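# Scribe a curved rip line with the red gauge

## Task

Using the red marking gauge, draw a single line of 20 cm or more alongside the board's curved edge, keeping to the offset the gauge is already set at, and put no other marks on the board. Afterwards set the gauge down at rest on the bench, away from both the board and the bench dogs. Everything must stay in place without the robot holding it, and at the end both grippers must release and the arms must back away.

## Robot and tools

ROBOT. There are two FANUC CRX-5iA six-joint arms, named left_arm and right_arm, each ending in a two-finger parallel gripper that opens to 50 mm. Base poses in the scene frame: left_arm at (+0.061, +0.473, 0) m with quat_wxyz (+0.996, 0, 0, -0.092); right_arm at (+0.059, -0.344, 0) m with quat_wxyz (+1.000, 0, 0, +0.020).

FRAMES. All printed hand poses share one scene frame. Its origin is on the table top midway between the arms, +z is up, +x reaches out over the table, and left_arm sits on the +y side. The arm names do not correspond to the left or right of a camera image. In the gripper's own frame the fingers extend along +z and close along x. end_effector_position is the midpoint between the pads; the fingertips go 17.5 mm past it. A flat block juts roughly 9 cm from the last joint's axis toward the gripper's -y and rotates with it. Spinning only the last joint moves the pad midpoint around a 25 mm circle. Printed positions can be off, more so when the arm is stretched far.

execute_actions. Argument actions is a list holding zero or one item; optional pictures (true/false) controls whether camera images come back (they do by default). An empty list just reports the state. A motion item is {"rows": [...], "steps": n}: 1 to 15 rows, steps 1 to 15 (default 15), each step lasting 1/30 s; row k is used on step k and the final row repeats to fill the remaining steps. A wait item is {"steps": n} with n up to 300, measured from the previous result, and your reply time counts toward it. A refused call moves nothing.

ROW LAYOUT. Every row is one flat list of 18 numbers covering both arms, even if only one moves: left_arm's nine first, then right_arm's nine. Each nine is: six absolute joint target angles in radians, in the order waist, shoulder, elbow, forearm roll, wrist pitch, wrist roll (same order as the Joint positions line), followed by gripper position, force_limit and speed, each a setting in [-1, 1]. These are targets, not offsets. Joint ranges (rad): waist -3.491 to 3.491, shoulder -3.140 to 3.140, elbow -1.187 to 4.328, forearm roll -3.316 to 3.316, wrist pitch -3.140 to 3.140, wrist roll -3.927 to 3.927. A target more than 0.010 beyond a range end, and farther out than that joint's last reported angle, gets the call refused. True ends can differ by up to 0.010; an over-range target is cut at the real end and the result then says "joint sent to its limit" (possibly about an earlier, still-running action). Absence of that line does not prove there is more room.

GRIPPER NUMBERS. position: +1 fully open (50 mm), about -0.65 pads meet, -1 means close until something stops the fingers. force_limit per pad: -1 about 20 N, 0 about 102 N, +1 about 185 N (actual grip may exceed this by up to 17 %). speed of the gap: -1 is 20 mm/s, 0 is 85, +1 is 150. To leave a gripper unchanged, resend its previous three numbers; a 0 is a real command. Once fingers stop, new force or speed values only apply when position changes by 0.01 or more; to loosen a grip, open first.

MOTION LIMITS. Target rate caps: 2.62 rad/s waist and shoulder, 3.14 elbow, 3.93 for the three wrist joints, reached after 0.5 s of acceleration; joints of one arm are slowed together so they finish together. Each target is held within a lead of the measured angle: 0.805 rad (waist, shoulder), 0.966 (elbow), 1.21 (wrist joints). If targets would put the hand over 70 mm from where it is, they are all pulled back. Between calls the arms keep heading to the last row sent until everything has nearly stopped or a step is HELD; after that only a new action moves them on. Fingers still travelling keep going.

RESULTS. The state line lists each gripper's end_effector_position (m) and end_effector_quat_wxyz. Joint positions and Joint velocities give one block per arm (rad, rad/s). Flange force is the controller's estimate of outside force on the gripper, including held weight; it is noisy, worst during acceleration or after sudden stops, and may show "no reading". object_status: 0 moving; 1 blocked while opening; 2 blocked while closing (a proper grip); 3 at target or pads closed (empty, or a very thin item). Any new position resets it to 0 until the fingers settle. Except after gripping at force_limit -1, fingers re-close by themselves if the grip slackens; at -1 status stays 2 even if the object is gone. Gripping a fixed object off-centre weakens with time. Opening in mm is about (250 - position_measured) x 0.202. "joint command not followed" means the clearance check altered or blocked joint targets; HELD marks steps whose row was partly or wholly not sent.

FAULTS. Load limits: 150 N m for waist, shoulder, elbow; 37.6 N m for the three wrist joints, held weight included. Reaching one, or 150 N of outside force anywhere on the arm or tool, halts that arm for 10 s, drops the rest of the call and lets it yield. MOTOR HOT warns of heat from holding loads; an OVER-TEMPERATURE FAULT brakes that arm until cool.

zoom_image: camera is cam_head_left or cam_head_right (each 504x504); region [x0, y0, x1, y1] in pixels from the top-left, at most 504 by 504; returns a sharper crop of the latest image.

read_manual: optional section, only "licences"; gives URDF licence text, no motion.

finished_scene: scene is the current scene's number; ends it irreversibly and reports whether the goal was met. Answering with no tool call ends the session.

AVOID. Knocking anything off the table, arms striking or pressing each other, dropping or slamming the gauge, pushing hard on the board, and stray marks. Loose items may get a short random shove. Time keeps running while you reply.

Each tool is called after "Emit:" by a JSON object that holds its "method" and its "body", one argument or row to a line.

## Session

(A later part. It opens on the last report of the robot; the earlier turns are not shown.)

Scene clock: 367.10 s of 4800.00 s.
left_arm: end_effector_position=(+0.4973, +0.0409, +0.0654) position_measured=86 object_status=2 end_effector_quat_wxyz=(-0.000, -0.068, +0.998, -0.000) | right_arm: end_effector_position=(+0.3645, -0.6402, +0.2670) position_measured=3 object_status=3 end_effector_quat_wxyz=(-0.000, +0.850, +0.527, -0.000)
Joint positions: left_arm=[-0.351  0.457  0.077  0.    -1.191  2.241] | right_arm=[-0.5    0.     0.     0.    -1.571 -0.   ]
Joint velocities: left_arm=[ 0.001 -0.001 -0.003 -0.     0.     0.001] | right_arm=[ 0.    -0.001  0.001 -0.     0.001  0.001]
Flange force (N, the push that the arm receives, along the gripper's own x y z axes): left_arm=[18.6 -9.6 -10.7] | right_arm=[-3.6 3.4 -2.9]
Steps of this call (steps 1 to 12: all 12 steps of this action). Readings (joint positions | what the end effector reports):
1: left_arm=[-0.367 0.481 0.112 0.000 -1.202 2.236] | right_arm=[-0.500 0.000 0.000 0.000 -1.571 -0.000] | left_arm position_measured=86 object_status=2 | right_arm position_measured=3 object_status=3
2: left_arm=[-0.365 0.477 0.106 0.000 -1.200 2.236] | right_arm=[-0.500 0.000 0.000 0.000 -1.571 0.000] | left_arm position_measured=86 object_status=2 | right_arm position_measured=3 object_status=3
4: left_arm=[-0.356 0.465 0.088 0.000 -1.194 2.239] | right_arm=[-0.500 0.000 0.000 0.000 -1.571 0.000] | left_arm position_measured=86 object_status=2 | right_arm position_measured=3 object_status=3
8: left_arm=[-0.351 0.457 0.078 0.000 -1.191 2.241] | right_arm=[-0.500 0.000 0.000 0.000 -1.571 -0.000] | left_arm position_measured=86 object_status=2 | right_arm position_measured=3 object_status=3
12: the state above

Emit:
{"method": "execute_actions", "body": {
  "actions": [
    {"rows":[[-0.3332,0.432,0.0405,0,-1.1793,2.247,-0.98,-0.2,-0.6,-0.5,0,0,0,-1.5708,0,1,-0.3,0]],"steps":12}
  ],
  "pictures": false
}}

Emit:
{"method": "execute_actions", "body": {
  "actions": [
    {"rows":[[-0.3155,0.4071,0.0048,0,-1.1685,2.2523,-0.98,-0.2,-0.6,-0.5,0,0,0,-1.5708,0,1,-0.3,0]],"steps":12}
  ],
  "pictures": false
}}

Emit:
{"method": "execute_actions", "body": {
  "actions": [
    {"rows":[[-0.2976,0.382,-0.0305,0,-1.1583,2.2574,-0.98,-0.2,-0.6,-0.5,0,0,0,-1.5708,0,1,-0.3,0]],"steps":12}
  ],
  "pictures": false
}}

Emit:
{"method": "execute_actions", "body": {
  "actions": [
    {"rows":[[-0.2793,0.3568,-0.0654,0,-1.1486,2.2621,-0.98,-0.2,-0.6,-0.5,0,0,0,-1.5708,0,1,-0.3,0]],"steps":15}
  ]
}}

Emit:
{"method": "zoom_image", "body": {
  "camera": "cam_head_right",
  "region": [170,150,350,250]
}}

Scene clock: 381.43 s of 4800.00 s.
left_arm: end_effector_position=(+0.4953, +0.0540, +0.0653) position_measured=86 object_status=2 end_effector_quat_wxyz=(+0.000, -0.079, +0.997, -0.000) | right_arm: end_effector_position=(+0.3645, -0.6402, +0.2670) position_measured=3 object_status=3 end_effector_quat_wxyz=(-0.000, +0.850, +0.527, -0.000)
Joint positions: left_arm=[-0.333  0.432  0.041 -0.    -1.179  2.247] | right_arm=[-0.5    0.     0.     0.    -1.571 -0.   ]
Joint velocities: left_arm=[-0.    -0.004 -0.003  0.001  0.001 -0.   ] | right_arm=[ 0.    -0.001 -0.    -0.001  0.001 -0.   ]
Flange force (N, the push that the arm receives, along the gripper's own x y z axes): left_arm=[19.3 -14.5 -16.4] | right_arm=[-2.7 3.0 -2.5]
Steps of this call (steps 1 to 15: the robot went on to your last target; steps 16 to 90: nothing new was sent; then 10.93 s passed at rest; steps 91 to 102: all 12 steps of this action). Readings (joint positions | what the end effector reports):
91: left_arm=[-0.350 0.456 0.076 -0.000 -1.190 2.241] | right_arm=[-0.500 0.000 0.000 0.000 -1.571 -0.000] | left_arm position_measured=86 object_status=2 | right_arm position_measured=3 object_status=3
92: left_arm=[-0.348 0.452 0.070 -0.000 -1.188 2.242] | right_arm=[-0.500 0.000 0.000 0.000 -1.571 -0.000] | left_arm position_measured=86 object_status=2 | right_arm position_measured=3 object_status=3
94: left_arm=[-0.339 0.440 0.052 -0.000 -1.183 2.245] | right_arm=[-0.500 -0.000 0.000 0.000 -1.571 -0.000] | left_arm position_measured=86 object_status=2 | right_arm position_measured=3 object_status=3
98: left_arm=[-0.334 0.433 0.042 -0.000 -1.180 2.247] | right_arm=[-0.500 0.000 0.000 0.000 -1.571 -0.000] | left_arm position_measured=86 object_status=2 | right_arm position_measured=3 object_status=3
102: the state above

Scene clock: 381.83 s of 4800.00 s.
left_arm: end_effector_position=(+0.4930, +0.0671, +0.0651) position_measured=86 object_status=2 end_effector_quat_wxyz=(+0.000, -0.091, +0.996, -0.000) | right_arm: end_effector_position=(+0.3645, -0.6402, +0.2670) position_measured=3 object_status=3 end_effector_quat_wxyz=(-0.000, +0.850, +0.527, -0.000)
Joint positions: left_arm=[-0.316  0.407  0.005 -0.    -1.169  2.252] | right_arm=[-0.5    0.     0.     0.    -1.571  0.   ]
Joint velocities: left_arm=[ 0.002 -0.002 -0.002  0.     0.001  0.002] | right_arm=[-0.     0.     0.     0.001 -0.001 -0.   ]
Flange force (N, the push that the arm receives, along the gripper's own x y z axes): left_arm=[21.2 -15.6 -17.2] | right_arm=[-3.1 2.5 -2.6]
Steps of this call (steps 1 to 12: all 12 steps of this action). Readings (joint positions | what the end effector reports):
1: left_arm=[-0.333 0.432 0.040 -0.000 -1.179 2.247] | right_arm=[-0.500 0.000 0.000 0.000 -1.571 -0.000] | left_arm position_measured=86 object_status=2 | right_arm position_measured=3 object_status=3
2: left_arm=[-0.330 0.428 0.034 -0.000 -1.177 2.248] | right_arm=[-0.500 0.000 0.000 0.000 -1.571 -0.000] | left_arm position_measured=86 object_status=2 | right_arm position_measured=3 object_status=3
4: left_arm=[-0.321 0.415 0.016 -0.000 -1.172 2.251] | right_arm=[-0.500 0.000 0.000 0.000 -1.571 -0.000] | left_arm position_measured=86 object_status=2 | right_arm position_measured=3 object_status=3
8: left_arm=[-0.316 0.408 0.006 0.000 -1.169 2.252] | right_arm=[-0.500 0.000 0.000 0.000 -1.571 0.000] | left_arm position_measured=86 object_status=2 | right_arm position_measured=3 object_status=3
12: the state above

Scene clock: 382.23 s of 4800.00 s.
left_arm: end_effector_position=(+0.4904, +0.0801, +0.0651) position_measured=86 object_status=2 end_effector_quat_wxyz=(+0.000, -0.102, +0.995, -0.000) | right_arm: end_effector_position=(+0.3645, -0.6402, +0.2670) position_measured=3 object_status=3 end_effector_quat_wxyz=(-0.000, +0.850, +0.527, -0.000)
Joint positions: left_arm=[-0.298  0.382 -0.03   0.    -1.158  2.257] | right_arm=[-0.5    0.     0.     0.    -1.571  0.   ]
Joint velocities: left_arm=[ 0.001 -0.001 -0.002 -0.    -0.     0.003] | right_arm=[-0.     0.    -0.     0.     0.001 -0.001]
Flange force (N, the push that the arm receives, along the gripper's own x y z axes): left_arm=[24.2 -15.6 -16.7] | right_arm=[-2.1 2.8 -3.5]
Steps of this call (steps 1 to 12: all 12 steps of this action). Readings (joint positions | what the end effector reports):
1: left_arm=[-0.315 0.407 0.004 -0.000 -1.168 2.252] | right_arm=[-0.500 0.000 -0.000 0.000 -1.571 -0.000] | left_arm position_measured=86 object_status=2 | right_arm position_measured=3 object_status=3
2: left_arm=[-0.312 0.403 -0.002 -0.000 -1.166 2.253] | right_arm=[-0.500 0.000 0.000 0.000 -1.571 0.000] | left_arm position_measured=86 object_status=2 | right_arm position_measured=3 object_status=3
4: left_arm=[-0.303 0.390 -0.020 -0.000 -1.162 2.256] | right_arm=[-0.500 0.000 0.000 0.000 -1.571 -0.000] | left_arm position_measured=86 object_status=2 | right_arm position_measured=3 object_status=3
8: left_arm=[-0.298 0.383 -0.029 -0.000 -1.159 2.257] | right_arm=[-0.500 0.000 -0.000 0.000 -1.571 -0.000] | left_arm position_measured=86 object_status=2 | right_arm position_measured=3 object_status=3
12: the state above

Scene clock: 382.73 s of 4800.00 s.
left_arm: end_effector_position=(+0.4875, +0.0932, +0.0650) position_measured=86 object_status=2 end_effector_quat_wxyz=(+0.000, -0.114, +0.994, -0.000) | right_arm: end_effector_position=(+0.3645, -0.6402, +0.2670) position_measured=3 object_status=3 end_effector_quat_wxyz=(-0.000, +0.850, +0.527, -0.000)
Joint positions: left_arm=[-0.279  0.357 -0.065 -0.    -1.149  2.262] | right_arm=[-0.5    0.     0.     0.    -1.571 -0.   ]
Joint velocities: left_arm=[ 0.     0.001 -0.    -0.     0.     0.001] | right_arm=[-0.    -0.001  0.     0.001 -0.001  0.   ]
Flange force (N, the push that the arm receives, along the gripper's own x y z axes): left_arm=[25.4 -13.7 -18.5] | right_arm=[-2.8 2.1 -2.8]
Steps of this call (steps 1 to 15: all 15 steps of this action). Readings (joint positions | what the end effector reports):
1: left_arm=[-0.297 0.382 -0.031 -0.000 -1.158 2.257] | right_arm=[-0.500 0.000 -0.000 0.000 -1.571 -0.000] | left_arm position_measured=86 object_status=2 | right_arm position_measured=3 object_status=3
2: left_arm=[-0.294 0.377 -0.037 -0.000 -1.156 2.258] | right_arm=[-0.500 0.000 0.000 0.000 -1.571 -0.000] | left_arm position_measured=86 object_status=2 | right_arm position_measured=3 object_status=3
4: left_arm=[-0.285 0.365 -0.055 -0.000 -1.152 2.261] | right_arm=[-0.500 0.000 0.000 0.000 -1.571 0.000] | left_arm position_measured=86 object_status=2 | right_arm position_measured=3 object_status=3
8: left_arm=[-0.280 0.358 -0.064 -0.000 -1.149 2.262] | right_arm=[-0.500 0.000 0.000 0.000 -1.571 -0.000] | left_arm position_measured=86 object_status=2 | right_arm position_measured=3 object_status=3
15: the state above

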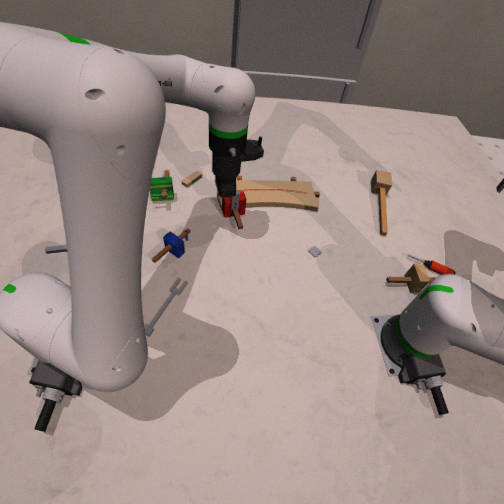

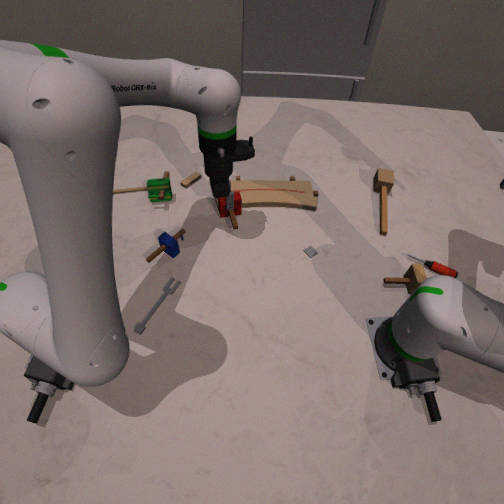

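Region (170, 150, 350, 250) of cam_head_right's 504x504 image, scaled by 2.800, with more detail than that image has.

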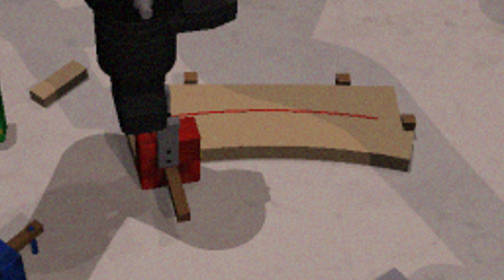

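Emit:
{"method": "execute_actions", "body": {
  "actions": [
    {"rows":[[-0.2805,0.339,-0.0485,0,-1.1833,2.2621,-0.98,-0.2,-0.6,-0.5,0,0,0,-1.5708,0,1,-0.3,0]],"steps":15}
  ],
  "pictures": false
}}

Emit:
{"method": "execute_actions", "body": {
  "actions": [
    {"rows":[[-0.6,0.137,-0.2978,0,-1.136,2.35,-0.98,-0.2,-0.6,-0.5,0,0,0,-1.5708,0,1,-0.3,0]],"steps":15}
  ],
  "pictures": false
}}

Emit:
{"method": "execute_actions", "body": {
  "actions": [
    {"steps":20}
  ],
  "pictures": false
}}

Emit:
{"method": "execute_actions", "body": {
  "actions": [
    {"rows":[[-0.6,0.1623,-0.3258,0,-1.0827,2.35,-0.98,-0.2,-0.6,-0.5,0,0,0,-1.5708,0,1,-0.3,0]],"steps":15}
  ]
}}

Scene clock: 398.40 s of 4800.00 s.
left_arm: end_effector_position=(+0.4861, +0.0931, +0.0811) position_measured=86 object_status=2 end_effector_quat_wxyz=(-0.000, -0.113, +0.994, +0.000) | right_arm: end_effector_position=(+0.3645, -0.6402, +0.2670) position_measured=3 object_status=3 end_effector_quat_wxyz=(-0.000, +0.850, +0.527, -0.000)
Joint positions: left_arm=[-0.28   0.339 -0.049 -0.    -1.183  2.262] | right_arm=[-0.5    0.     0.     0.    -1.571 -0.   ]
Joint velocities: left_arm=[-0.001 -0.001  0.001  0.001 -0.     0.001] | right_arm=[ 0.    -0.    -0.    -0.001  0.001  0.002]
Flange force (N, the push that the arm receives, along the gripper's own x y z axes): left_arm=[1.7 0.7 1.8] | right_arm=[-2.8 3.6 -3.5]
Steps of this call (steps 1 to 15: the robot went on to your last target; steps 16 to 90: nothing new was sent; then 12.17 s passed at rest; steps 91 to 105: all 15 steps of this action). Readings (joint positions | what the end effector reports):
91: left_arm=[-0.279 0.356 -0.065 -0.000 -1.149 2.262] | right_arm=[-0.500 0.000 0.000 0.000 -1.571 -0.000] | left_arm position_measured=86 object_status=2 | right_arm position_measured=3 object_status=3
92: left_arm=[-0.279 0.353 -0.062 -0.001 -1.156 2.262] | right_arm=[-0.500 0.000 0.000 0.000 -1.571 -0.000] | left_arm position_measured=86 object_status=2 | right_arm position_measured=3 object_status=3
94: left_arm=[-0.279 0.344 -0.053 -0.001 -1.174 2.262] | right_arm=[-0.500 0.000 0.000 0.000 -1.571 -0.000] | left_arm position_measured=86 object_status=2 | right_arm position_measured=3 object_status=3
98: left_arm=[-0.280 0.340 -0.049 -0.000 -1.182 2.262] | right_arm=[-0.500 0.000 0.000 0.000 -1.571 -0.000] | left_arm position_measured=86 object_status=2 | right_arm position_measured=3 object_status=3
105: the state above

Scene clock: 398.90 s of 4800.00 s.
left_arm: end_effector_position=(+0.3199, +0.0438, +0.0830) position_measured=86 object_status=2 end_effector_quat_wxyz=(+0.000, -0.018, +1.000, -0.000) | right_arm: end_effector_position=(+0.3645, -0.6402, +0.2670) position_measured=3 object_status=3 end_effector_quat_wxyz=(-0.000, +0.850, +0.527, -0.000)
Joint positions: left_arm=[-0.544  0.172 -0.254  0.    -1.144  2.335] | right_arm=[-0.5    0.     0.     0.    -1.571 -0.   ]
Joint velocities: left_arm=[-0.571 -0.358 -0.443 -0.     0.08   0.156] | right_arm=[-0.     0.     0.    -0.     0.     0.001]
Flange force (N, the push that the arm receives, along the gripper's own x y z axes): left_arm=[10.5 1.4 -1.5] | right_arm=[-4.5 3.3 -3.2]
Steps of this call (steps 1 to 15: all 15 steps of this action). Readings (joint positions | what the end effector reports):
1: left_arm=[-0.281 0.339 -0.049 -0.000 -1.183 2.262] | right_arm=[-0.500 0.000 0.000 0.000 -1.571 -0.000] | left_arm position_measured=86 object_status=2 | right_arm position_measured=3 object_status=3
2: left_arm=[-0.286 0.336 -0.053 -0.000 -1.182 2.263] | right_arm=[-0.500 0.000 0.000 0.000 -1.571 -0.000] | left_arm position_measured=86 object_status=2 | right_arm position_measured=3 object_status=3
4: left_arm=[-0.312 0.319 -0.074 -0.000 -1.177 2.271] | right_arm=[-0.500 -0.000 -0.000 0.000 -1.571 -0.000] | left_arm position_measured=86 object_status=2 | right_arm position_measured=3 object_status=3
8: left_arm=[-0.399 0.265 -0.141 0.000 -1.165 2.294] | right_arm=[-0.500 0.000 0.000 0.000 -1.571 -0.000] | left_arm position_measured=86 object_status=2 | right_arm position_measured=3 object_status=3
15: the state above

Scene clock: 399.57 s of 4800.00 s.
left_arm: end_effector_position=(+0.2848, +0.0412, +0.0820) position_measured=86 object_status=2 end_effector_quat_wxyz=(-0.000, +0.002, +1.000, -0.000) | right_arm: end_effector_position=(+0.3645, -0.6402, +0.2670) position_measured=3 object_status=3 end_effector_quat_wxyz=(-0.000, +0.850, +0.527, -0.000)
Joint positions: left_arm=[-0.6    0.137 -0.298  0.    -1.136  2.35 ] | right_arm=[-0.5    0.     0.     0.    -1.571  0.   ]
Joint velocities: left_arm=[-0.    -0.001 -0.001 -0.    -0.     0.   ] | right_arm=[-0.     0.    -0.001 -0.001 -0.001  0.   ]
Flange force (N, the push that the arm receives, along the gripper's own x y z axes): left_arm=[2.0 1.8 2.2] | right_arm=[-3.1 2.9 -3.3]
Steps of this call (steps 1 to 20: the robot went on to your last target). Readings (joint positions | what the end effector reports):
1: left_arm=[-0.562 0.161 -0.268 0.000 -1.141 2.340] | right_arm=[-0.500 -0.000 0.000 0.000 -1.571 -0.000] | left_arm position_measured=86 object_status=2 | right_arm position_measured=3 object_status=3
2: left_arm=[-0.577 0.152 -0.280 0.000 -1.139 2.344] | right_arm=[-0.500 0.000 -0.000 0.000 -1.571 -0.000] | left_arm position_measured=86 object_status=2 | right_arm position_measured=3 object_status=3
4: left_arm=[-0.594 0.140 -0.293 0.000 -1.137 2.348] | right_arm=[-0.500 0.000 0.000 0.000 -1.571 -0.000] | left_arm position_measured=86 object_status=2 | right_arm position_measured=3 object_status=3
8: left_arm=[-0.599 0.137 -0.297 0.000 -1.136 2.350] | right_arm=[-0.500 0.000 0.000 0.000 -1.571 -0.000] | left_arm position_measured=86 object_status=2 | right_arm position_measured=3 object_status=3
20: the state above

Scene clock: 400.07 s of 4800.00 s.
left_arm: end_effector_position=(+0.2849, +0.0411, +0.0601) position_measured=86 object_status=2 end_effector_quat_wxyz=(+0.000, +0.003, +1.000, -0.000) | right_arm: end_effector_position=(+0.3645, -0.6402, +0.2670) position_measured=3 object_status=3 end_effector_quat_wxyz=(-0.000, +0.850, +0.527, -0.000)
Joint positions: left_arm=[-0.6    0.162 -0.326 -0.    -1.083  2.35 ] | right_arm=[-0.5    0.     0.     0.    -1.571 -0.   ]
Joint velocities: left_arm=[ 0.     0.    -0.001 -0.001  0.001 -0.   ] | right_arm=[-0.    -0.    -0.001 -0.    -0.001 -0.001]
Flange force (N, the push that the arm receives, along the gripper's own x y z axes): left_arm=[2.2 5.1 -18.5] | right_arm=[-3.8 3.0 -3.1]
Steps of this call (steps 1 to 15: all 15 steps of this action). Readings (joint positions | what the end effector reports):
1: left_arm=[-0.600 0.137 -0.298 0.000 -1.135 2.350] | right_arm=[-0.500 0.000 0.000 0.000 -1.571 -0.000] | left_arm position_measured=86 object_status=2 | right_arm position_measured=3 object_status=3
2: left_arm=[-0.600 0.140 -0.302 0.000 -1.128 2.350] | right_arm=[-0.500 0.000 0.000 0.000 -1.571 -0.000] | left_arm position_measured=86 object_status=2 | right_arm position_measured=3 object_status=3
4: left_arm=[-0.600 0.153 -0.316 -0.000 -1.101 2.350] | right_arm=[-0.500 0.000 0.000 0.000 -1.571 -0.000] | left_arm position_measured=86 object_status=2 | right_arm position_measured=3 object_status=3
8: left_arm=[-0.600 0.161 -0.325 -0.000 -1.084 2.350] | right_arm=[-0.500 0.000 -0.000 0.000 -1.571 -0.000] | left_arm position_measured=86 object_status=2 | right_arm position_measured=3 object_status=3
15: the state above

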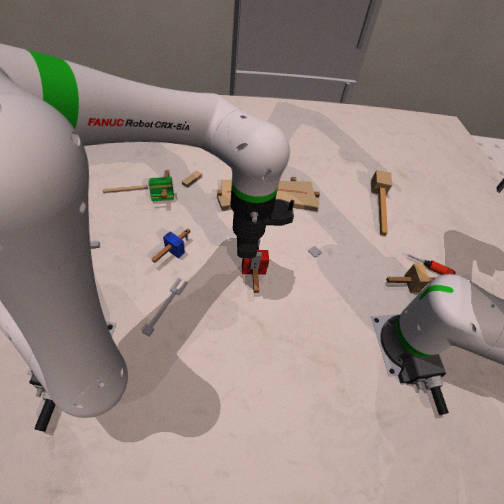

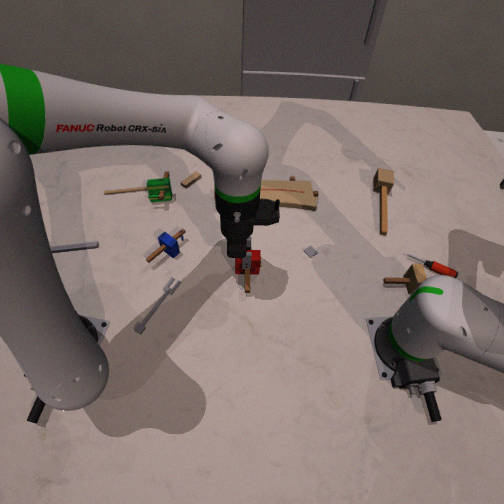

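Emit:
{"method": "execute_actions", "body": {
  "actions": [
    {"rows":[[-0.6,0.1623,-0.3258,0,-1.0827,2.35,1,-0.3,0,-0.5,0,0,0,-1.5708,0,1,-0.3,0]],"steps":15}
  ],
  "pictures": false
}}

Emit:
{"method": "execute_actions", "body": {
  "actions": [
    {"rows":[[-0.6,0.07,-0.177,0,-1.324,2.35,1,-0.3,0,-0.5,0,0,0,-1.5708,0,1,-0.3,0]],"steps":15}
  ],
  "pictures": false
}}

Emit:
{"method": "execute_actions", "body": {
  "actions": [
    {"rows":[[0.5,0,0,0,-1.5708,2.35,1,-0.3,0,-0.5,0,0,0,-1.5708,0,1,-0.3,0]],"steps":15}
  ],
  "pictures": false
}}

Emit:
{"method": "execute_actions", "body": {
  "actions": [
    {"steps":45}
  ]
}}

Emit:
{"method": "zoom_image", "body": {
  "camera": "cam_head_right",
  "region": [190,165,330,305]
}}

Scene clock: 411.43 s of 4800.00 s.
left_arm: end_effector_position=(+0.2848, +0.0412, +0.0599) position_measured=3 object_status=3 end_effector_quat_wxyz=(-0.000, +0.003, +1.000, +0.000) | right_arm: end_effector_position=(+0.3645, -0.6402, +0.2670) position_measured=3 object_status=3 end_effector_quat_wxyz=(-0.000, +0.850, +0.527, -0.000)
Joint positions: left_arm=[-0.6    0.162 -0.326  0.    -1.083  2.35 ] | right_arm=[-0.5    0.    -0.     0.    -1.571 -0.   ]
Joint velocities: left_arm=[-0.001  0.001  0.002  0.001 -0.    -0.   ] | right_arm=[ 0.    -0.     0.     0.     0.002  0.001]
Flange force (N, the push that the arm receives, along the gripper's own x y z axes): left_arm=[3.1 2.3 0.9] | right_arm=[-3.0 2.3 -2.8]
Steps of this call (steps 1 to 15: the robot went on to your last target; steps 16 to 90: nothing new was sent; then 7.87 s passed at rest; steps 91 to 105: all 15 steps of this action). Readings (joint positions | what the end effector reports):
91: left_arm=[-0.600 0.162 -0.326 0.000 -1.083 2.350] | right_arm=[-0.500 0.000 -0.000 0.000 -1.571 -0.000] | left_arm position_measured=75 object_status=0 | right_arm position_measured=3 object_status=3
92: left_arm=[-0.600 0.163 -0.326 0.000 -1.083 2.350] | right_arm=[-0.500 0.000 0.000 0.000 -1.571 0.000] | left_arm position_measured=61 object_status=0 | right_arm position_measured=3 object_status=3
94: left_arm=[-0.600 0.163 -0.326 0.000 -1.083 2.350] | right_arm=[-0.500 0.000 0.000 0.000 -1.571 -0.000] | left_arm position_measured=33 object_status=0 | right_arm position_measured=3 object_status=3
98: left_arm=[-0.600 0.163 -0.326 0.000 -1.083 2.350] | right_arm=[-0.500 0.000 0.000 0.000 -1.571 -0.000] | left_arm position_measured=3 object_status=0 | right_arm position_measured=3 object_status=3
105: the state above

Scene clock: 411.93 s of 4800.00 s.
left_arm: end_effector_position=(+0.2845, +0.0415, +0.1604) position_measured=3 object_status=3 end_effector_quat_wxyz=(-0.000, +0.003, +1.000, +0.000) | right_arm: end_effector_position=(+0.3645, -0.6402, +0.2670) position_measured=3 object_status=3 end_effector_quat_wxyz=(-0.000, +0.850, +0.527, -0.000)
Joint positions: left_arm=[-0.6    0.07  -0.178  0.    -1.323  2.35 ] | right_arm=[-0.5   -0.     0.     0.    -1.571 -0.   ]
Joint velocities: left_arm=[ 0.001 -0.005  0.008 -0.001 -0.011  0.   ] | right_arm=[-0.    -0.     0.    -0.    -0.002  0.001]
Flange force (N, the push that the arm receives, along the gripper's own x y z axes): left_arm=[0.8 -2.1 -1.0] | right_arm=[-3.3 1.6 -1.9]
Steps of this call (steps 1 to 15: all 15 steps of this action). Readings (joint positions | what the end effector reports):
1: left_arm=[-0.600 0.162 -0.325 0.000 -1.084 2.350] | right_arm=[-0.500 0.000 -0.000 0.000 -1.571 -0.000] | left_arm position_measured=3 object_status=3 | right_arm position_measured=3 object_status=3
2: left_arm=[-0.600 0.160 -0.321 0.000 -1.091 2.350] | right_arm=[-0.500 0.000 -0.000 0.000 -1.571 -0.000] | left_arm position_measured=3 object_status=3 | right_arm position_measured=3 object_status=3
4: left_arm=[-0.600 0.144 -0.296 0.000 -1.131 2.350] | right_arm=[-0.500 0.000 0.000 0.000 -1.571 -0.000] | left_arm position_measured=3 object_status=3 | right_arm position_measured=3 object_status=3
8: left_arm=[-0.600 0.094 -0.216 0.000 -1.261 2.350] | right_arm=[-0.500 0.000 0.000 0.000 -1.571 0.000] | left_arm position_measured=3 object_status=3 | right_arm position_measured=3 object_status=3
15: the state above

Scene clock: 412.43 s of 4800.00 s.
left_arm: end_effector_position=(+0.4048, +0.1328, +0.1968) position_measured=3 object_status=3 end_effector_quat_wxyz=(-0.000, -0.154, +0.988, +0.000) | right_arm: end_effector_position=(+0.3645, -0.6402, +0.2670) position_measured=3 object_status=3 end_effector_quat_wxyz=(-0.000, +0.850, +0.527, -0.000)
Joint positions: left_arm=[-0.286  0.046 -0.117  0.    -1.408  2.35 ] | right_arm=[-0.5    0.     0.     0.    -1.571 -0.   ]
Joint velocities: left_arm=[ 0.763 -0.048  0.117  0.    -0.163  0.001] | right_arm=[ 0.     0.     0.    -0.     0.001 -0.   ]
Flange force (N, the push that the arm receives, along the gripper's own x y z axes): left_arm=[2.0 -2.0 -0.7] | right_arm=[-2.5 1.4 -2.7]
Steps of this call (steps 1 to 15: all 15 steps of this action). Readings (joint positions | what the end effector reports):
1: left_arm=[-0.599 0.070 -0.177 0.000 -1.324 2.350] | right_arm=[-0.500 0.000 0.000 0.000 -1.571 -0.000] | left_arm position_measured=3 object_status=3 | right_arm position_measured=3 object_status=3
2: left_arm=[-0.595 0.070 -0.176 0.000 -1.326 2.350] | right_arm=[-0.500 0.000 0.000 0.000 -1.571 -0.000] | left_arm position_measured=3 object_status=3 | right_arm position_measured=3 object_status=3
4: left_arm=[-0.568 0.067 -0.170 0.000 -1.334 2.350] | right_arm=[-0.500 0.000 0.000 0.000 -1.571 -0.000] | left_arm position_measured=3 object_status=3 | right_arm position_measured=3 object_status=3
8: left_arm=[-0.465 0.059 -0.148 0.000 -1.364 2.350] | right_arm=[-0.500 0.000 -0.000 0.000 -1.571 -0.000] | left_arm position_measured=3 object_status=3 | right_arm position_measured=3 object_status=3
15: the state above

Scene clock: 413.93 s of 4800.00 s.
left_arm: end_effector_position=(+0.5323, +0.4717, +0.2670) position_measured=3 object_status=3 end_effector_quat_wxyz=(-0.000, -0.521, +0.854, +0.000) | right_arm: end_effector_position=(+0.3645, -0.6402, +0.2670) position_measured=3 object_status=3 end_effector_quat_wxyz=(-0.000, +0.850, +0.527, -0.000)
Joint positions: left_arm=[ 0.5    0.    -0.     0.    -1.571  2.35 ] | right_arm=[-0.5    0.     0.     0.    -1.571 -0.   ]
Joint velocities: left_arm=[ 0.001  0.002 -0.    -0.    -0.     0.   ] | right_arm=[ 0.001 -0.    -0.     0.001  0.001 -0.001]
Flange force (N, the push that the arm receives, along the gripper's own x y z axes): left_arm=[2.5 1.5 3.2] | right_arm=[-3.5 3.9 -4.0]
Steps of this call (steps 1 to 45: the robot went on to your last target). Readings (joint positions | what the end effector reports):
1: left_arm=[-0.260 0.045 -0.113 0.000 -1.413 2.350] | right_arm=[-0.500 0.000 0.000 0.000 -1.571 -0.000] | left_arm position_measured=3 object_status=3 | right_arm position_measured=3 object_status=3
2: left_arm=[-0.234 0.043 -0.109 0.000 -1.419 2.350] | right_arm=[-0.500 0.000 0.000 0.000 -1.571 -0.000] | left_arm position_measured=3 object_status=3 | right_arm position_measured=3 object_status=3
4: left_arm=[-0.183 0.040 -0.101 0.000 -1.430 2.350] | right_arm=[-0.500 0.000 0.000 0.000 -1.571 -0.000] | left_arm position_measured=3 object_status=3 | right_arm position_measured=3 object_status=3
8: left_arm=[-0.079 0.034 -0.086 0.000 -1.451 2.350] | right_arm=[-0.500 0.000 0.000 0.000 -1.571 -0.000] | left_arm position_measured=3 object_status=3 | right_arm position_measured=3 object_status=3
45: the state above

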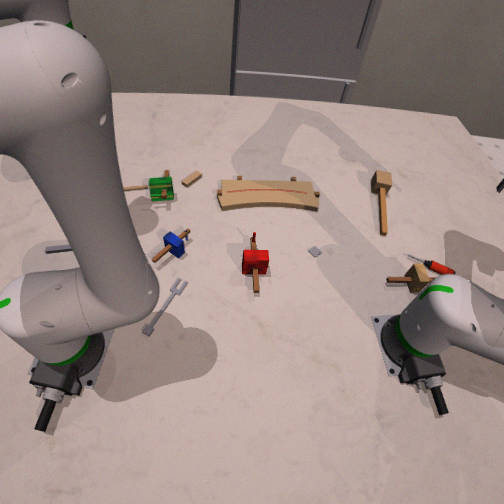

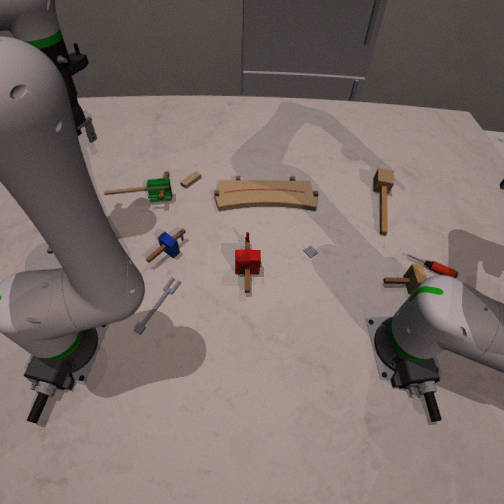

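Region (190, 165, 330, 305) of cam_head_right's 504x504 image, scaled by 3.600, with more detail than that image has.

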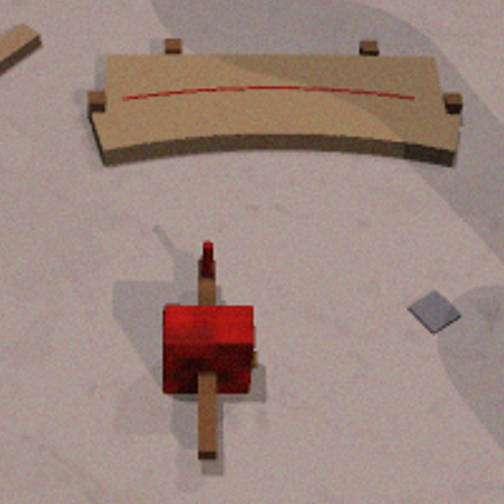

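Emit:
{"method": "finished_scene", "body": {
  "scene": 2
}}

The scene is finished: the task was done.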